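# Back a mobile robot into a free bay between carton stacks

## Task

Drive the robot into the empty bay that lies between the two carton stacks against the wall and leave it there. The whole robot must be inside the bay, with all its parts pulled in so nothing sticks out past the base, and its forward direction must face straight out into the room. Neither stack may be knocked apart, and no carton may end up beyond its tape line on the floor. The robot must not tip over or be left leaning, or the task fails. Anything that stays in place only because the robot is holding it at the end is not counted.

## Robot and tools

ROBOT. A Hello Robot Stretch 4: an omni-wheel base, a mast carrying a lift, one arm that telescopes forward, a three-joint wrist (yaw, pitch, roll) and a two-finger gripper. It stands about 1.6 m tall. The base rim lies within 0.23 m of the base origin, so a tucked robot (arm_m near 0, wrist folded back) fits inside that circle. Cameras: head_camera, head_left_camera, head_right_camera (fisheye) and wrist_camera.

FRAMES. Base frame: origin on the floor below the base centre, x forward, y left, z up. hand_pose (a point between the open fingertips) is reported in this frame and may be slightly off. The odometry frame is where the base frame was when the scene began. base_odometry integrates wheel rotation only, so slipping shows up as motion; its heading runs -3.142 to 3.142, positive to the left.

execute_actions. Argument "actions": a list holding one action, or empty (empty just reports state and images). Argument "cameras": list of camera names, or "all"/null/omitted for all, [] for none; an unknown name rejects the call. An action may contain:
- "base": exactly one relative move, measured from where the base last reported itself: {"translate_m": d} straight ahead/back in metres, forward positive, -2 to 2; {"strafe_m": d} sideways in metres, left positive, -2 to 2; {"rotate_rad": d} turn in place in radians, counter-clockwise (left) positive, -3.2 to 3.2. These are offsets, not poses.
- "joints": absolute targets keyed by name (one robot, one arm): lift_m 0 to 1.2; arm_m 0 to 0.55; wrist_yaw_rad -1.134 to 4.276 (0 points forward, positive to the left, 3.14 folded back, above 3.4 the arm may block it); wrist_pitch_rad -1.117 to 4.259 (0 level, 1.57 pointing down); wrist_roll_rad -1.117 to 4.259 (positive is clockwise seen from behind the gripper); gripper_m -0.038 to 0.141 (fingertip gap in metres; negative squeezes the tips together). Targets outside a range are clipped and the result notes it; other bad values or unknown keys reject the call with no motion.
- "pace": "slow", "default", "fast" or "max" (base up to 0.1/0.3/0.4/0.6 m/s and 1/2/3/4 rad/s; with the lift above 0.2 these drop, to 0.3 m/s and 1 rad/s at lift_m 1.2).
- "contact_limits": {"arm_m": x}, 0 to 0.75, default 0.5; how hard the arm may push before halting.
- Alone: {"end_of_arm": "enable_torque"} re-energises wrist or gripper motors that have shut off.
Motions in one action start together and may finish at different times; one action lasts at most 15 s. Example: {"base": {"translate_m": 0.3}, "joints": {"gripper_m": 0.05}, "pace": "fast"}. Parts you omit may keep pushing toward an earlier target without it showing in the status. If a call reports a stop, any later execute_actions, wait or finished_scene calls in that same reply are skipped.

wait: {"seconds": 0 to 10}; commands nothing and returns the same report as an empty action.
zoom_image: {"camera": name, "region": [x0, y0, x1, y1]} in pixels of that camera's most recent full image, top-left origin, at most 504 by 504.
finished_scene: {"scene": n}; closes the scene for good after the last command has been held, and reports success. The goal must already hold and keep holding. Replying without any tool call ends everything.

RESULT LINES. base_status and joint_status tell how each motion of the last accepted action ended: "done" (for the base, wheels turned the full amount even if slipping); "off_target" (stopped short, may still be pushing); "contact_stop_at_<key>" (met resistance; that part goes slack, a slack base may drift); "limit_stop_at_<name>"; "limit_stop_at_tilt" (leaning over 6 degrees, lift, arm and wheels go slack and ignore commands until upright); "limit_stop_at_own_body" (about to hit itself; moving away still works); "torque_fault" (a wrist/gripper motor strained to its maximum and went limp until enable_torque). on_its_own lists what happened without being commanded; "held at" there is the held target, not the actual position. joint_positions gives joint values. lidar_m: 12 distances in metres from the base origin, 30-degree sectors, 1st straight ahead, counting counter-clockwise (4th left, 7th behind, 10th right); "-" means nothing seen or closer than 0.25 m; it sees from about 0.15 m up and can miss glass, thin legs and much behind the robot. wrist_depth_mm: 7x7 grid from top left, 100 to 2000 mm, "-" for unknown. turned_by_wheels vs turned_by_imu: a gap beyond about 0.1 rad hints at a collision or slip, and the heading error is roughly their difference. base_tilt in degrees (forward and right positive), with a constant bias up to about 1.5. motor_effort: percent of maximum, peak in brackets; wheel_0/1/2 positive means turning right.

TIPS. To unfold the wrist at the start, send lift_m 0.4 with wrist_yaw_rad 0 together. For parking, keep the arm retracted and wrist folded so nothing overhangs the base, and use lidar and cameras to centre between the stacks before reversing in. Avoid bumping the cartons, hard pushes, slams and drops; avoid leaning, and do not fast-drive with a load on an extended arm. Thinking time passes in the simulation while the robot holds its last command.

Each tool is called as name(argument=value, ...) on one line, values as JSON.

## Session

execute_actions(actions=[])

Scene clock: 0.00 s.
base_odometry: x=+0.000 y=+0.000 heading=+0.000 (m, m, rad; odometry frame)
turned_by_wheels: +0.000 (rad since the last result)
turned_by_imu: +0.000 (rad since the last result)
base_tilt: forward=+0.2 right=+0.8 (deg)
lidar_m: 2.77 2.86 1.37 0.89 0.79 0.80 0.98 1.08 1.10 1.37 2.65 2.97
base_status: not commanded
joint_positions: lift_m=+0.270 arm_m=+0.001 wrist_yaw_rad=+3.127 wrist_pitch_rad=-0.012 wrist_roll_rad=-0.016 gripper_m=+0.057
joint_status: not commanded
motor_effort: lift_m=+19 arm_m=+0 wrist_yaw_rad=+0 wrist_pitch_rad=-7 wrist_roll_rad=-1 gripper_m=-3 wheel_0=+0 wheel_1=+0 wheel_2=+0 (%)
hand_pose: x=-0.1157 y=+0.0917 z=+0.4512 quat_wxyz=(+0.008, +0.006, -0.008, +1.000) (m; base frame)
wrist_depth_mm: - 142 244 1397 1060 854 715 / - 110 141 1397 1042 854 715 / - 111 140 1366 1060 854 715 / - 123 153 1336 1060 854 715 / 142 153 1921 1397 1060 842 715 / 216 1708 1708 1366 208 854 723 / 216 1255 1060 1138 960 768 707
pictures: head_camera, head_left_camera, head_right_camera, wrist_camera
Images, in order (width x height): head_camera 420x560, head_left_camera 420x672, head_right_camera 420x672, wrist_camera 616x392.

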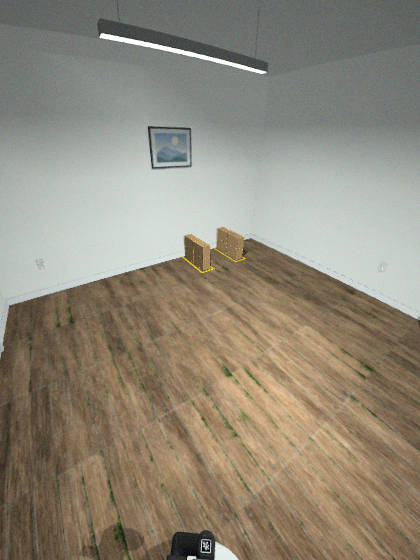

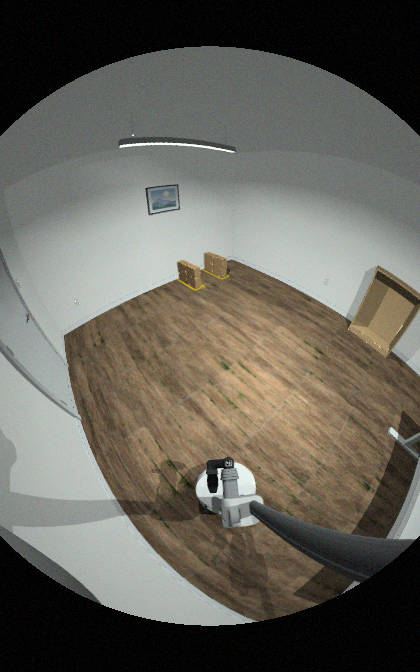

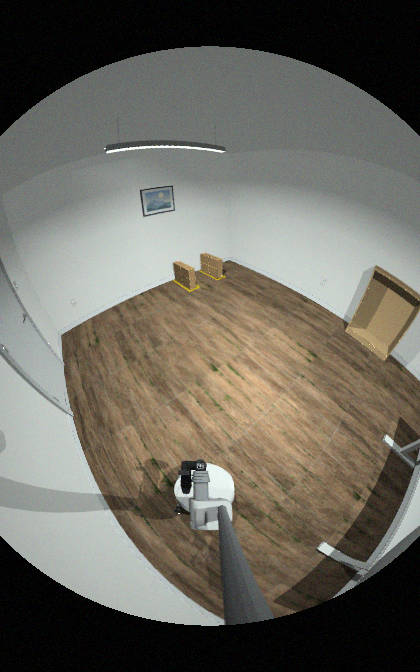

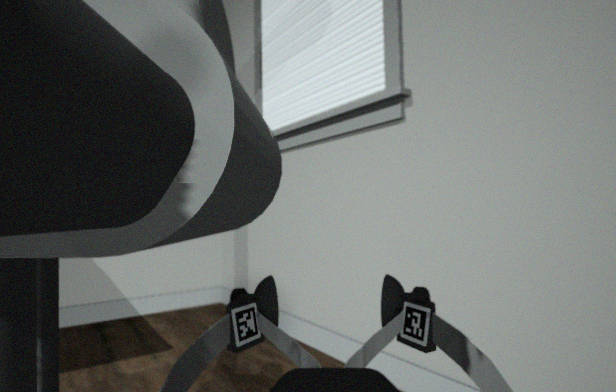

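execute_actions(actions=[{"base":{"rotate_rad":0.73},"pace":"fast"}], cameras=[])

execute_actions(actions=[{"base":{"translate_m":1.5},"pace":"fast"}], cameras=[])

execute_actions(actions=[{"base":{"strafe_m":-2.0},"pace":"fast"}], cameras=["head_camera","head_left_camera"])

Scene clock: 14.20 s.
base_odometry: x=+0.000 y=+0.000 heading=+0.730 (m, m, rad; odometry frame)
turned_by_wheels: +0.730 (rad since the last result)
turned_by_imu: +0.731 (rad since the last result)
base_tilt: forward=+0.2 right=+0.8 (deg)
lidar_m: 2.50 1.08 0.81 0.77 0.86 1.20 1.10 1.17 1.67 2.62 3.14 2.74
base_status: done
joint_positions: lift_m=+0.270 arm_m=+0.001 wrist_yaw_rad=+3.127 wrist_pitch_rad=-0.012 wrist_roll_rad=-0.016 gripper_m=+0.057
joint_status: not commanded
motor_effort: lift_m=+19(19) arm_m=+0(0) wrist_yaw_rad=+0(1) wrist_pitch_rad=-6(6) wrist_roll_rad=-1(1) gripper_m=-4(2) wheel_0=-1(7) wheel_1=+1(8) wheel_2=+1(11) (%)
hand_pose: x=-0.1157 y=+0.0917 z=+0.4512 quat_wxyz=(+0.008, +0.006, -0.008, +1.000) (m; base frame)
wrist_depth_mm: - 142 243 - 1921 1863 1229 / - 110 141 - 1921 1863 1255 / - 111 140 1921 1921 1863 1229 / - 123 153 1921 1863 1863 1255 / 141 153 - 1921 1863 1863 1281 / 216 1983 1756 1808 208 1708 1281 / 216 1229 1060 1118 1098 1042 1138
pictures: none
No camera images: the call's "cameras" was empty. Leave "cameras" out to get every camera's image.

Scene clock: 19.23 s.
base_odometry: x=+1.118 y=+1.001 heading=+0.730 (m, m, rad; odometry frame)
turned_by_wheels: +0.000 (rad since the last result)
turned_by_imu: +0.000 (rad since the last result)
base_tilt: forward=+0.2 right=+0.8 (deg)
lidar_m: 1.35 0.91 0.69 0.66 0.74 1.09 3.38 2.81 3.09 3.04 1.77 1.41
base_status: done
joint_positions: lift_m=+0.270 arm_m=+0.001 wrist_yaw_rad=+3.127 wrist_pitch_rad=-0.012 wrist_roll_rad=-0.016 gripper_m=+0.057
joint_status: not commanded
motor_effort: lift_m=+19(19) arm_m=+0(0) wrist_yaw_rad=+1(0) wrist_pitch_rad=-6(7) wrist_roll_rad=-1(1) gripper_m=-5(5) wheel_0=-1(6) wheel_1=-1(7) wheel_2=+2(14) (%)
hand_pose: x=-0.1157 y=+0.0917 z=+0.4512 quat_wxyz=(+0.008, +0.006, -0.008, +1.000) (m; base frame)
wrist_depth_mm: - 142 244 - - 1661 1042 / - 110 141 - - 1708 1060 / - 111 140 - - 1756 1060 / - 124 153 - - 1756 1078 / 142 153 - - - 1756 1078 / 216 1921 1708 1863 208 1576 1098 / 216 1229 1060 1138 1118 1042 1042
pictures: none
No camera images: the call's "cameras" was empty. Leave "cameras" out to get every camera's image.

Scene clock: 25.47 s.
base_odometry: x=+2.452 y=-0.489 heading=+0.730 (m, m, rad; odometry frame)
turned_by_wheels: +0.000 (rad since the last result)
turned_by_imu: +0.002 (rad since the last result)
base_tilt: forward=+0.2 right=+0.8 (deg)
lidar_m: 0.82 0.73 1.96 2.64 2.84 2.82 2.53 1.40 1.07 1.03 1.10 0.70
base_status: done
joint_positions: lift_m=+0.270 arm_m=+0.001 wrist_yaw_rad=+3.127 wrist_pitch_rad=-0.012 wrist_roll_rad=-0.016 gripper_m=+0.057
joint_status: not commanded
motor_effort: lift_m=+19(19) arm_m=+0(0) wrist_yaw_rad=+0(1) wrist_pitch_rad=-7(7) wrist_roll_rad=-1(1) gripper_m=-3(2) wheel_0=-2(11) wheel_1=+0(13) wheel_2=+1(1) (%)
hand_pose: x=-0.1157 y=+0.0917 z=+0.4512 quat_wxyz=(+0.008, +0.006, -0.008, +1.000) (m; base frame)
wrist_depth_mm: - 142 244 - - - - / - 110 141 - - - - / - 111 140 - - - - / - 123 153 - - - - / 142 153 - - - - - / 217 1756 1708 1863 208 1863 1808 / 216 1229 1078 1138 1118 1025 1160
pictures: head_camera, head_left_camera
Images, in order (width x height): head_camera 420x560, head_left_camera 420x672.

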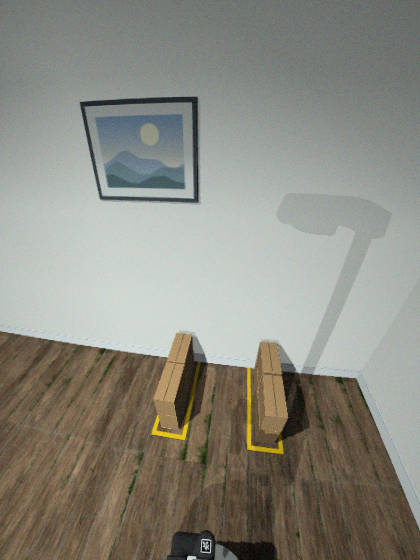

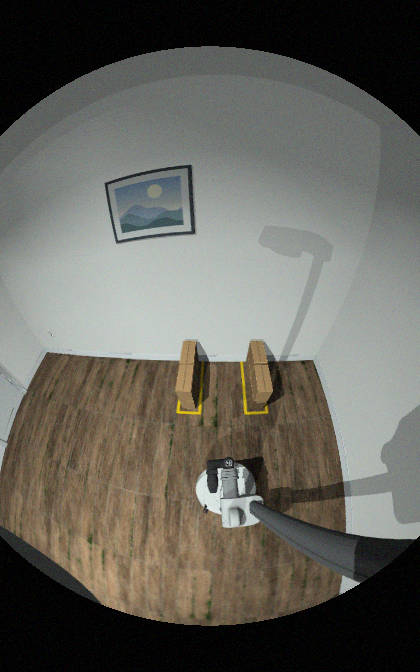

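execute_actions(actions=[{"base":{"rotate_rad":3.066},"pace":"fast"}], cameras=[])

execute_actions(actions=[{"base":{"translate_m":-0.45},"pace":"fast"}])

Scene clock: 33.33 s.
base_odometry: x=+2.452 y=-0.490 heading=-2.487 (m, m, rad; odometry frame)
turned_by_wheels: +3.066 (rad since the last result)
turned_by_imu: +3.068 (rad since the last result)
base_tilt: forward=+0.2 right=+0.7 (deg)
lidar_m: 2.72 1.50 1.06 1.02 1.09 0.71 0.91 0.71 1.77 2.65 2.79 2.81
base_status: done
joint_positions: lift_m=+0.270 arm_m=+0.001 wrist_yaw_rad=+3.126 wrist_pitch_rad=-0.012 wrist_roll_rad=-0.016 gripper_m=+0.057
joint_status: not commanded
motor_effort: lift_m=+19(19) arm_m=-1(0) wrist_yaw_rad=+1(2) wrist_pitch_rad=-7(7) wrist_roll_rad=-1(1) gripper_m=-3(3) wheel_0=-2(9) wheel_1=-1(11) wheel_2=+1(13) (%)
hand_pose: x=-0.1157 y=+0.0918 z=+0.4512 quat_wxyz=(+0.008, +0.006, -0.008, +1.000) (m; base frame)
wrist_depth_mm: - 142 244 1366 1336 1336 1308 / - 110 141 1366 1336 1336 1336 / - 111 140 1366 1336 1308 1308 / - 124 153 1336 1308 1308 1308 / 142 153 1336 1308 1308 1308 1281 / 216 788 904 1336 208 1308 1308 / 216 798 1060 1118 768 768 1182
pictures: none
No camera images: the call's "cameras" was empty. Leave "cameras" out to get every camera's image.

Scene clock: 35.73 s.
base_odometry: x=+2.809 y=-0.216 heading=-2.488 (m, m, rad; odometry frame)
turned_by_wheels: +0.000 (rad since the last result)
turned_by_imu: +0.001 (rad since the last result)
base_tilt: forward=+0.3 right=+0.7 (deg)
lidar_m: 2.95 1.51 1.08 1.03 0.34 0.31 0.76 0.38 0.35 2.66 2.79 3.28
base_status: done
joint_positions: lift_m=+0.270 arm_m=+0.001 wrist_yaw_rad=+3.126 wrist_pitch_rad=-0.012 wrist_roll_rad=-0.016 gripper_m=+0.057
joint_status: not commanded
motor_effort: lift_m=+19(19) arm_m=+0(1) wrist_yaw_rad=+1(1) wrist_pitch_rad=-7(7) wrist_roll_rad=-1(1) gripper_m=-4(2) wheel_0=-1(6) wheel_1=+0(5) wheel_2=-2(13) (%)
hand_pose: x=-0.1157 y=+0.0918 z=+0.4512 quat_wxyz=(+0.008, +0.006, -0.008, +1.000) (m; base frame)
wrist_depth_mm: - 142 244 904 904 904 891 / - 110 141 904 904 904 878 / - 111 140 904 904 891 878 / - 124 153 904 891 878 878 / 142 154 904 891 891 878 866 / 216 723 891 891 208 535 866 / 215 676 891 878 539 330 338
pictures: head_camera, head_left_camera, head_right_camera, wrist_camera
Images, in order (width x height): head_camera 420x560, head_left_camera 420x672, head_right_camera 420x672, wrist_camera 616x392.

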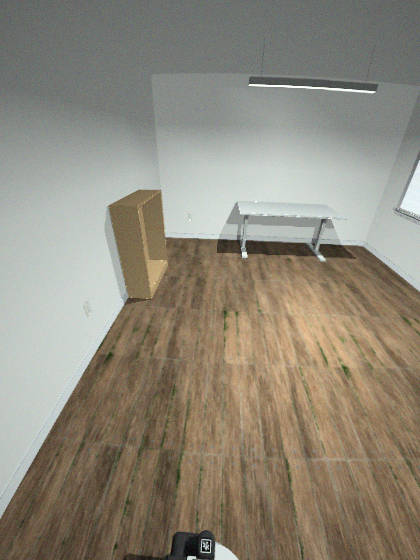

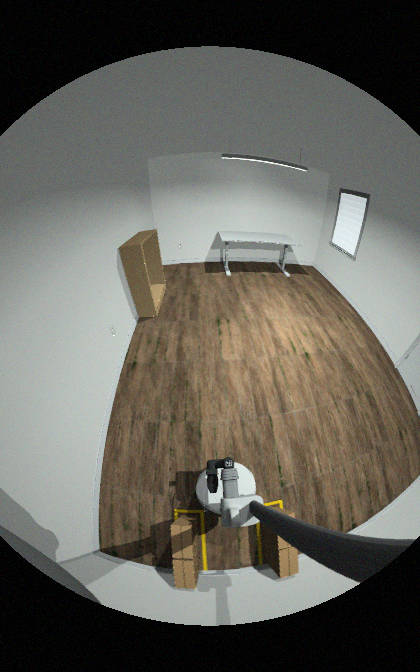

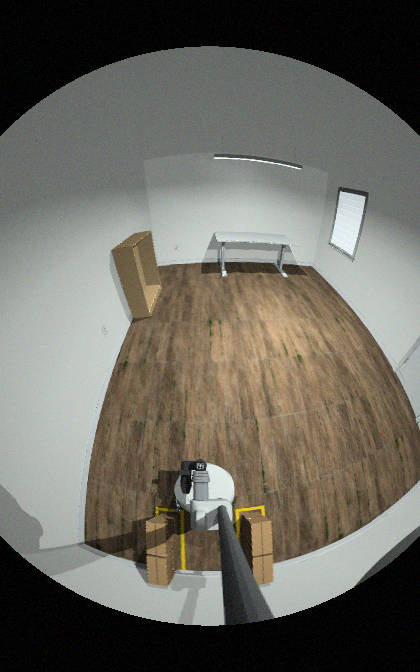

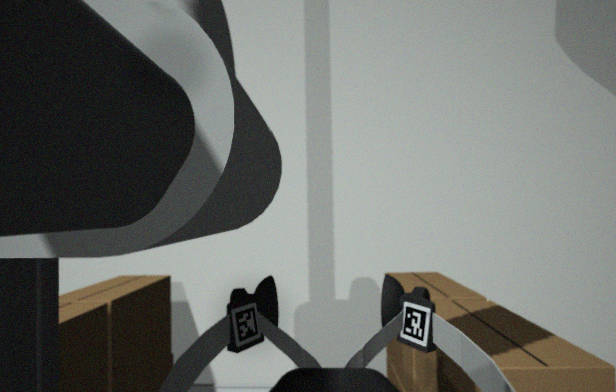

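execute_actions(actions=[{"base":{"strafe_m":-0.02}}], cameras=[])

execute_actions(actions=[{"base":{"translate_m":-0.22}}])

Scene clock: 47.90 s.
base_odometry: x=+2.797 y=-0.200 heading=-2.488 (m, m, rad; odometry frame)
turned_by_wheels: +0.000 (rad since the last result)
turned_by_imu: +0.000 (rad since the last result)
base_tilt: forward=+0.2 right=+0.8 (deg)
lidar_m: 3.18 1.53 1.11 1.04 0.32 0.38 0.76 0.35 0.33 2.64 2.76 3.31
base_status: done
joint_positions: lift_m=+0.270 arm_m=+0.001 wrist_yaw_rad=+3.126 wrist_pitch_rad=-0.012 wrist_roll_rad=-0.016 gripper_m=+0.057
joint_status: not commanded
motor_effort: lift_m=+19(19) arm_m=+0(0) wrist_yaw_rad=+1(1) wrist_pitch_rad=-8(7) wrist_roll_rad=-2(1) gripper_m=-3(4) wheel_0=-1(7) wheel_1=+2(7) wheel_2=-1(1) (%)
hand_pose: x=-0.1157 y=+0.0918 z=+0.4512 quat_wxyz=(+0.008, +0.006, -0.008, +1.000) (m; base frame)
wrist_depth_mm: - 142 244 917 904 904 891 / - 110 141 917 904 891 891 / - 111 140 904 891 891 878 / - 124 153 891 878 878 878 / 141 154 904 891 878 878 878 / 217 683 904 891 208 535 866 / 215 634 878 891 621 332 338
pictures: none
No camera images: the call's "cameras" was empty. Leave "cameras" out to get every camera's image.

Scene clock: 50.07 s.
base_odometry: x=+2.971 y=-0.066 heading=-2.488 (m, m, rad; odometry frame)
turned_by_wheels: +0.000 (rad since the last result)
turned_by_imu: +0.000 (rad since the last result)
base_tilt: forward=+0.3 right=+0.7 (deg)
lidar_m: 3.02 1.53 1.11 0.25 0.25 0.36 0.54 0.38 0.26 0.25 2.74 3.57
base_status: done
joint_positions: lift_m=+0.270 arm_m=+0.001 wrist_yaw_rad=+3.126 wrist_pitch_rad=-0.012 wrist_roll_rad=-0.016 gripper_m=+0.057
joint_status: not commanded
motor_effort: lift_m=+19(19) arm_m=+0(0) wrist_yaw_rad=+2(2) wrist_pitch_rad=-7(7) wrist_roll_rad=-1(1) gripper_m=-4(4) wheel_0=-2(5) wheel_1=-1(8) wheel_2=-1(9) (%)
hand_pose: x=-0.1157 y=+0.0918 z=+0.4512 quat_wxyz=(+0.008, +0.006, -0.008, +1.000) (m; base frame)
wrist_depth_mm: - 142 245 699 691 683 676 / - 110 141 691 676 683 676 / - 111 140 683 676 676 668 / - 124 153 683 676 676 668 / 142 154 683 676 676 668 661 / 217 691 683 676 208 535 661 / 216 691 676 668 609 317 336
pictures: head_camera, head_left_camera, head_right_camera, wrist_camera
Images, in order (width x height): head_camera 420x560, head_left_camera 420x672, head_right_camera 420x672, wrist_camera 616x392.

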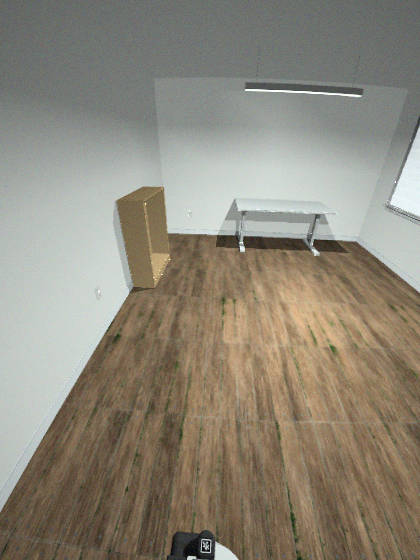

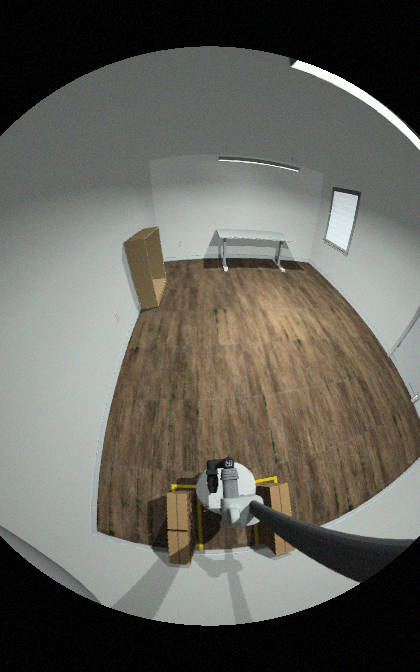

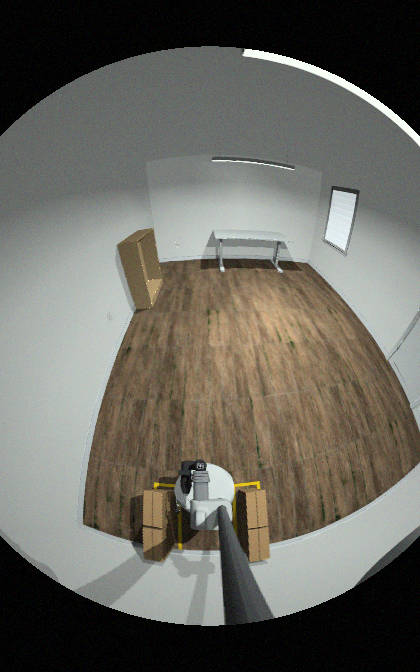

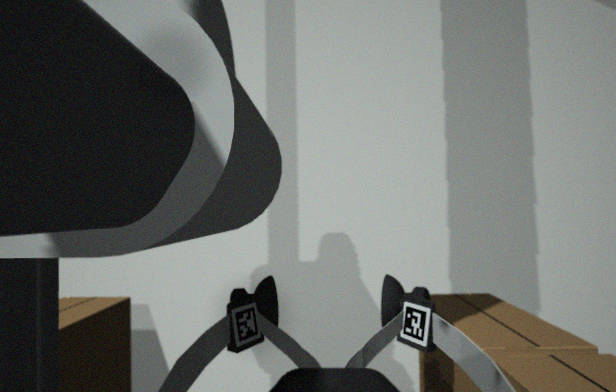

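execute_actions(actions=[{"base":{"rotate_rad":-0.04}}], cameras=[])

execute_actions(actions=[{"base":{"translate_m":-0.26},"pace":"slow"}])

Scene clock: 57.97 s.
base_odometry: x=+2.971 y=-0.066 heading=-2.527 (m, m, rad; odometry frame)
turned_by_wheels: -0.040 (rad since the last result)
turned_by_imu: -0.039 (rad since the last result)
base_tilt: forward=+0.3 right=+0.8 (deg)
lidar_m: 3.38 1.59 1.13 0.25 0.25 0.33 0.54 0.35 0.25 0.25 2.72 3.57
base_status: done
joint_positions: lift_m=+0.270 arm_m=+0.001 wrist_yaw_rad=+3.126 wrist_pitch_rad=-0.012 wrist_roll_rad=-0.016 gripper_m=+0.057
joint_status: not commanded
motor_effort: lift_m=+19(19) arm_m=+0(0) wrist_yaw_rad=+1(1) wrist_pitch_rad=-6(7) wrist_roll_rad=-1(1) gripper_m=-4(3) wheel_0=+2(3) wheel_1=+3(3) wheel_2=+2(4) (%)
hand_pose: x=-0.1157 y=+0.0918 z=+0.4512 quat_wxyz=(+0.008, +0.006, -0.008, +1.000) (m; base frame)
wrist_depth_mm: - 142 244 699 699 699 699 / - 110 141 699 699 691 691 / - 111 140 691 691 691 691 / - 124 153 691 683 683 691 / 141 154 683 683 683 683 683 / 216 676 676 683 208 535 676 / 216 676 676 676 539 315 338
pictures: none
No camera images: the call's "cameras" was empty. Leave "cameras" out to get every camera's image.

Scene clock: 61.87 s.
base_odometry: x=+3.184 y=+0.084 heading=-2.527 (m, m, rad; odometry frame)
turned_by_wheels: +0.000 (rad since the last result)
turned_by_imu: +0.001 (rad since the last result)
base_tilt: forward=+0.3 right=+0.8 (deg)
lidar_m: 3.67 1.56 0.25 0.25 0.25 0.31 0.29 0.29 0.25 0.25 0.25 3.66
base_status: done
joint_positions: lift_m=+0.270 arm_m=+0.001 wrist_yaw_rad=+3.126 wrist_pitch_rad=-0.012 wrist_roll_rad=-0.016 gripper_m=+0.057
joint_status: not commanded
motor_effort: lift_m=+19(19) arm_m=+0(0) wrist_yaw_rad=+1(1) wrist_pitch_rad=-6(8) wrist_roll_rad=-1(1) gripper_m=-2(3) wheel_0=-2(4) wheel_1=-1(4) wheel_2=+2(7) (%)
hand_pose: x=-0.1157 y=+0.0918 z=+0.4512 quat_wxyz=(+0.008, +0.006, -0.008, +1.000) (m; base frame)
wrist_depth_mm: - 142 244 439 436 439 436 / - 110 141 436 439 436 436 / - 111 140 433 436 433 433 / - 124 153 430 430 430 430 / 141 153 430 430 430 427 430 / 217 427 424 427 208 427 427 / 216 424 424 421 424 315 336
pictures: head_camera, head_left_camera, head_right_camera, wrist_camera
Images, in order (width x height): head_camera 420x560, head_left_camera 420x672, head_right_camera 420x672, wrist_camera 616x392.

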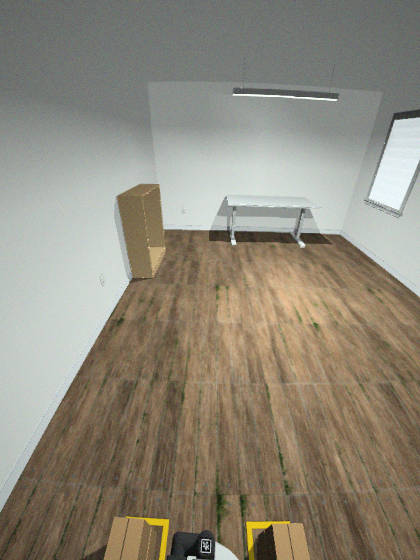

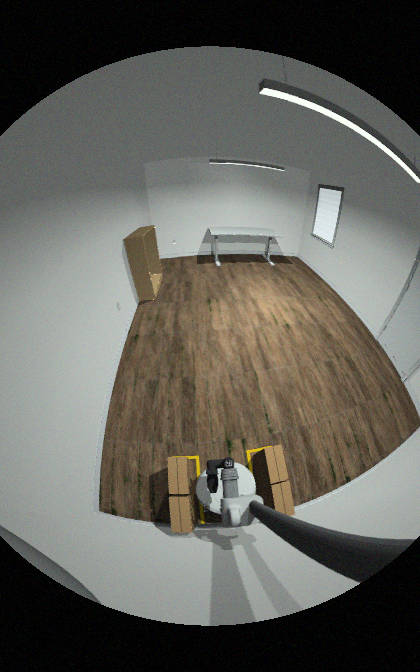

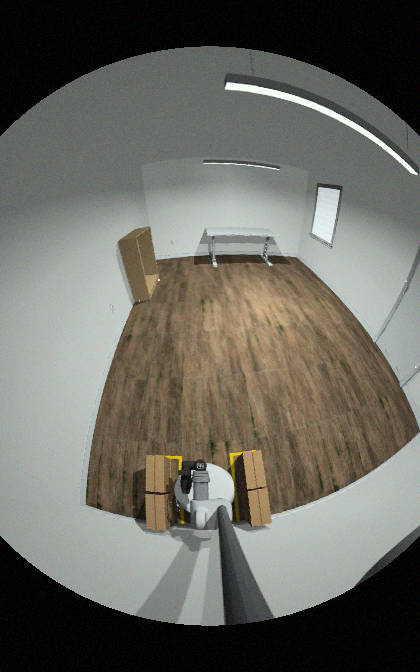

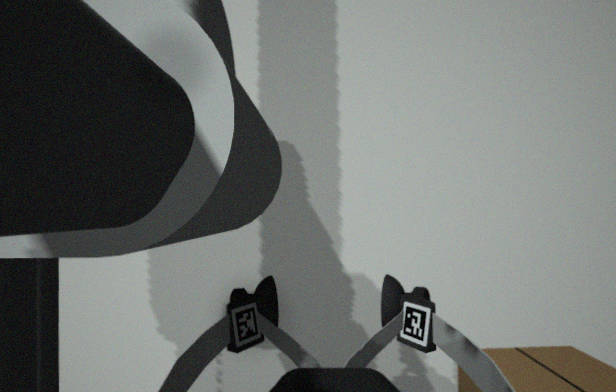

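Slightly deeper to match scene 1.

execute_actions(actions=[{"base":{"translate_m":-0.025},"pace":"slow"}], cameras=[])

finished_scene(scene=2)

Scene clock: 70.30 s.
base_odometry: x=+3.204 y=+0.098 heading=-2.528 (m, m, rad; odometry frame)
turned_by_wheels: +0.000 (rad since the last result)
turned_by_imu: +0.000 (rad since the last result)
base_tilt: forward=+0.2 right=+0.8 (deg)
lidar_m: 3.68 1.56 0.25 0.25 0.25 0.29 0.27 0.27 0.28 0.25 0.25 0.34
base_status: done
joint_positions: lift_m=+0.270 arm_m=+0.001 wrist_yaw_rad=+3.126 wrist_pitch_rad=-0.012 wrist_roll_rad=-0.016 gripper_m=+0.057
joint_status: not commanded
motor_effort: lift_m=+19(19) arm_m=+0(0) wrist_yaw_rad=+1(1) wrist_pitch_rad=-7(6) wrist_roll_rad=-1(1) gripper_m=-3(4) wheel_0=-2(5) wheel_1=-2(1) wheel_2=+2(6) (%)
hand_pose: x=-0.1157 y=+0.0918 z=+0.4512 quat_wxyz=(+0.008, +0.006, -0.008, +1.000) (m; base frame)
wrist_depth_mm: - 142 244 413 413 415 413 / - 110 141 413 413 413 410 / - 111 140 410 410 407 407 / - 124 153 410 407 404 407 / 142 154 404 407 404 402 404 / 217 404 402 404 208 402 402 / 216 399 402 399 399 317 336
pictures: none
No camera images: the call's "cameras" was empty. Leave "cameras" out to get every camera's image.

The scene is finished: the task was done.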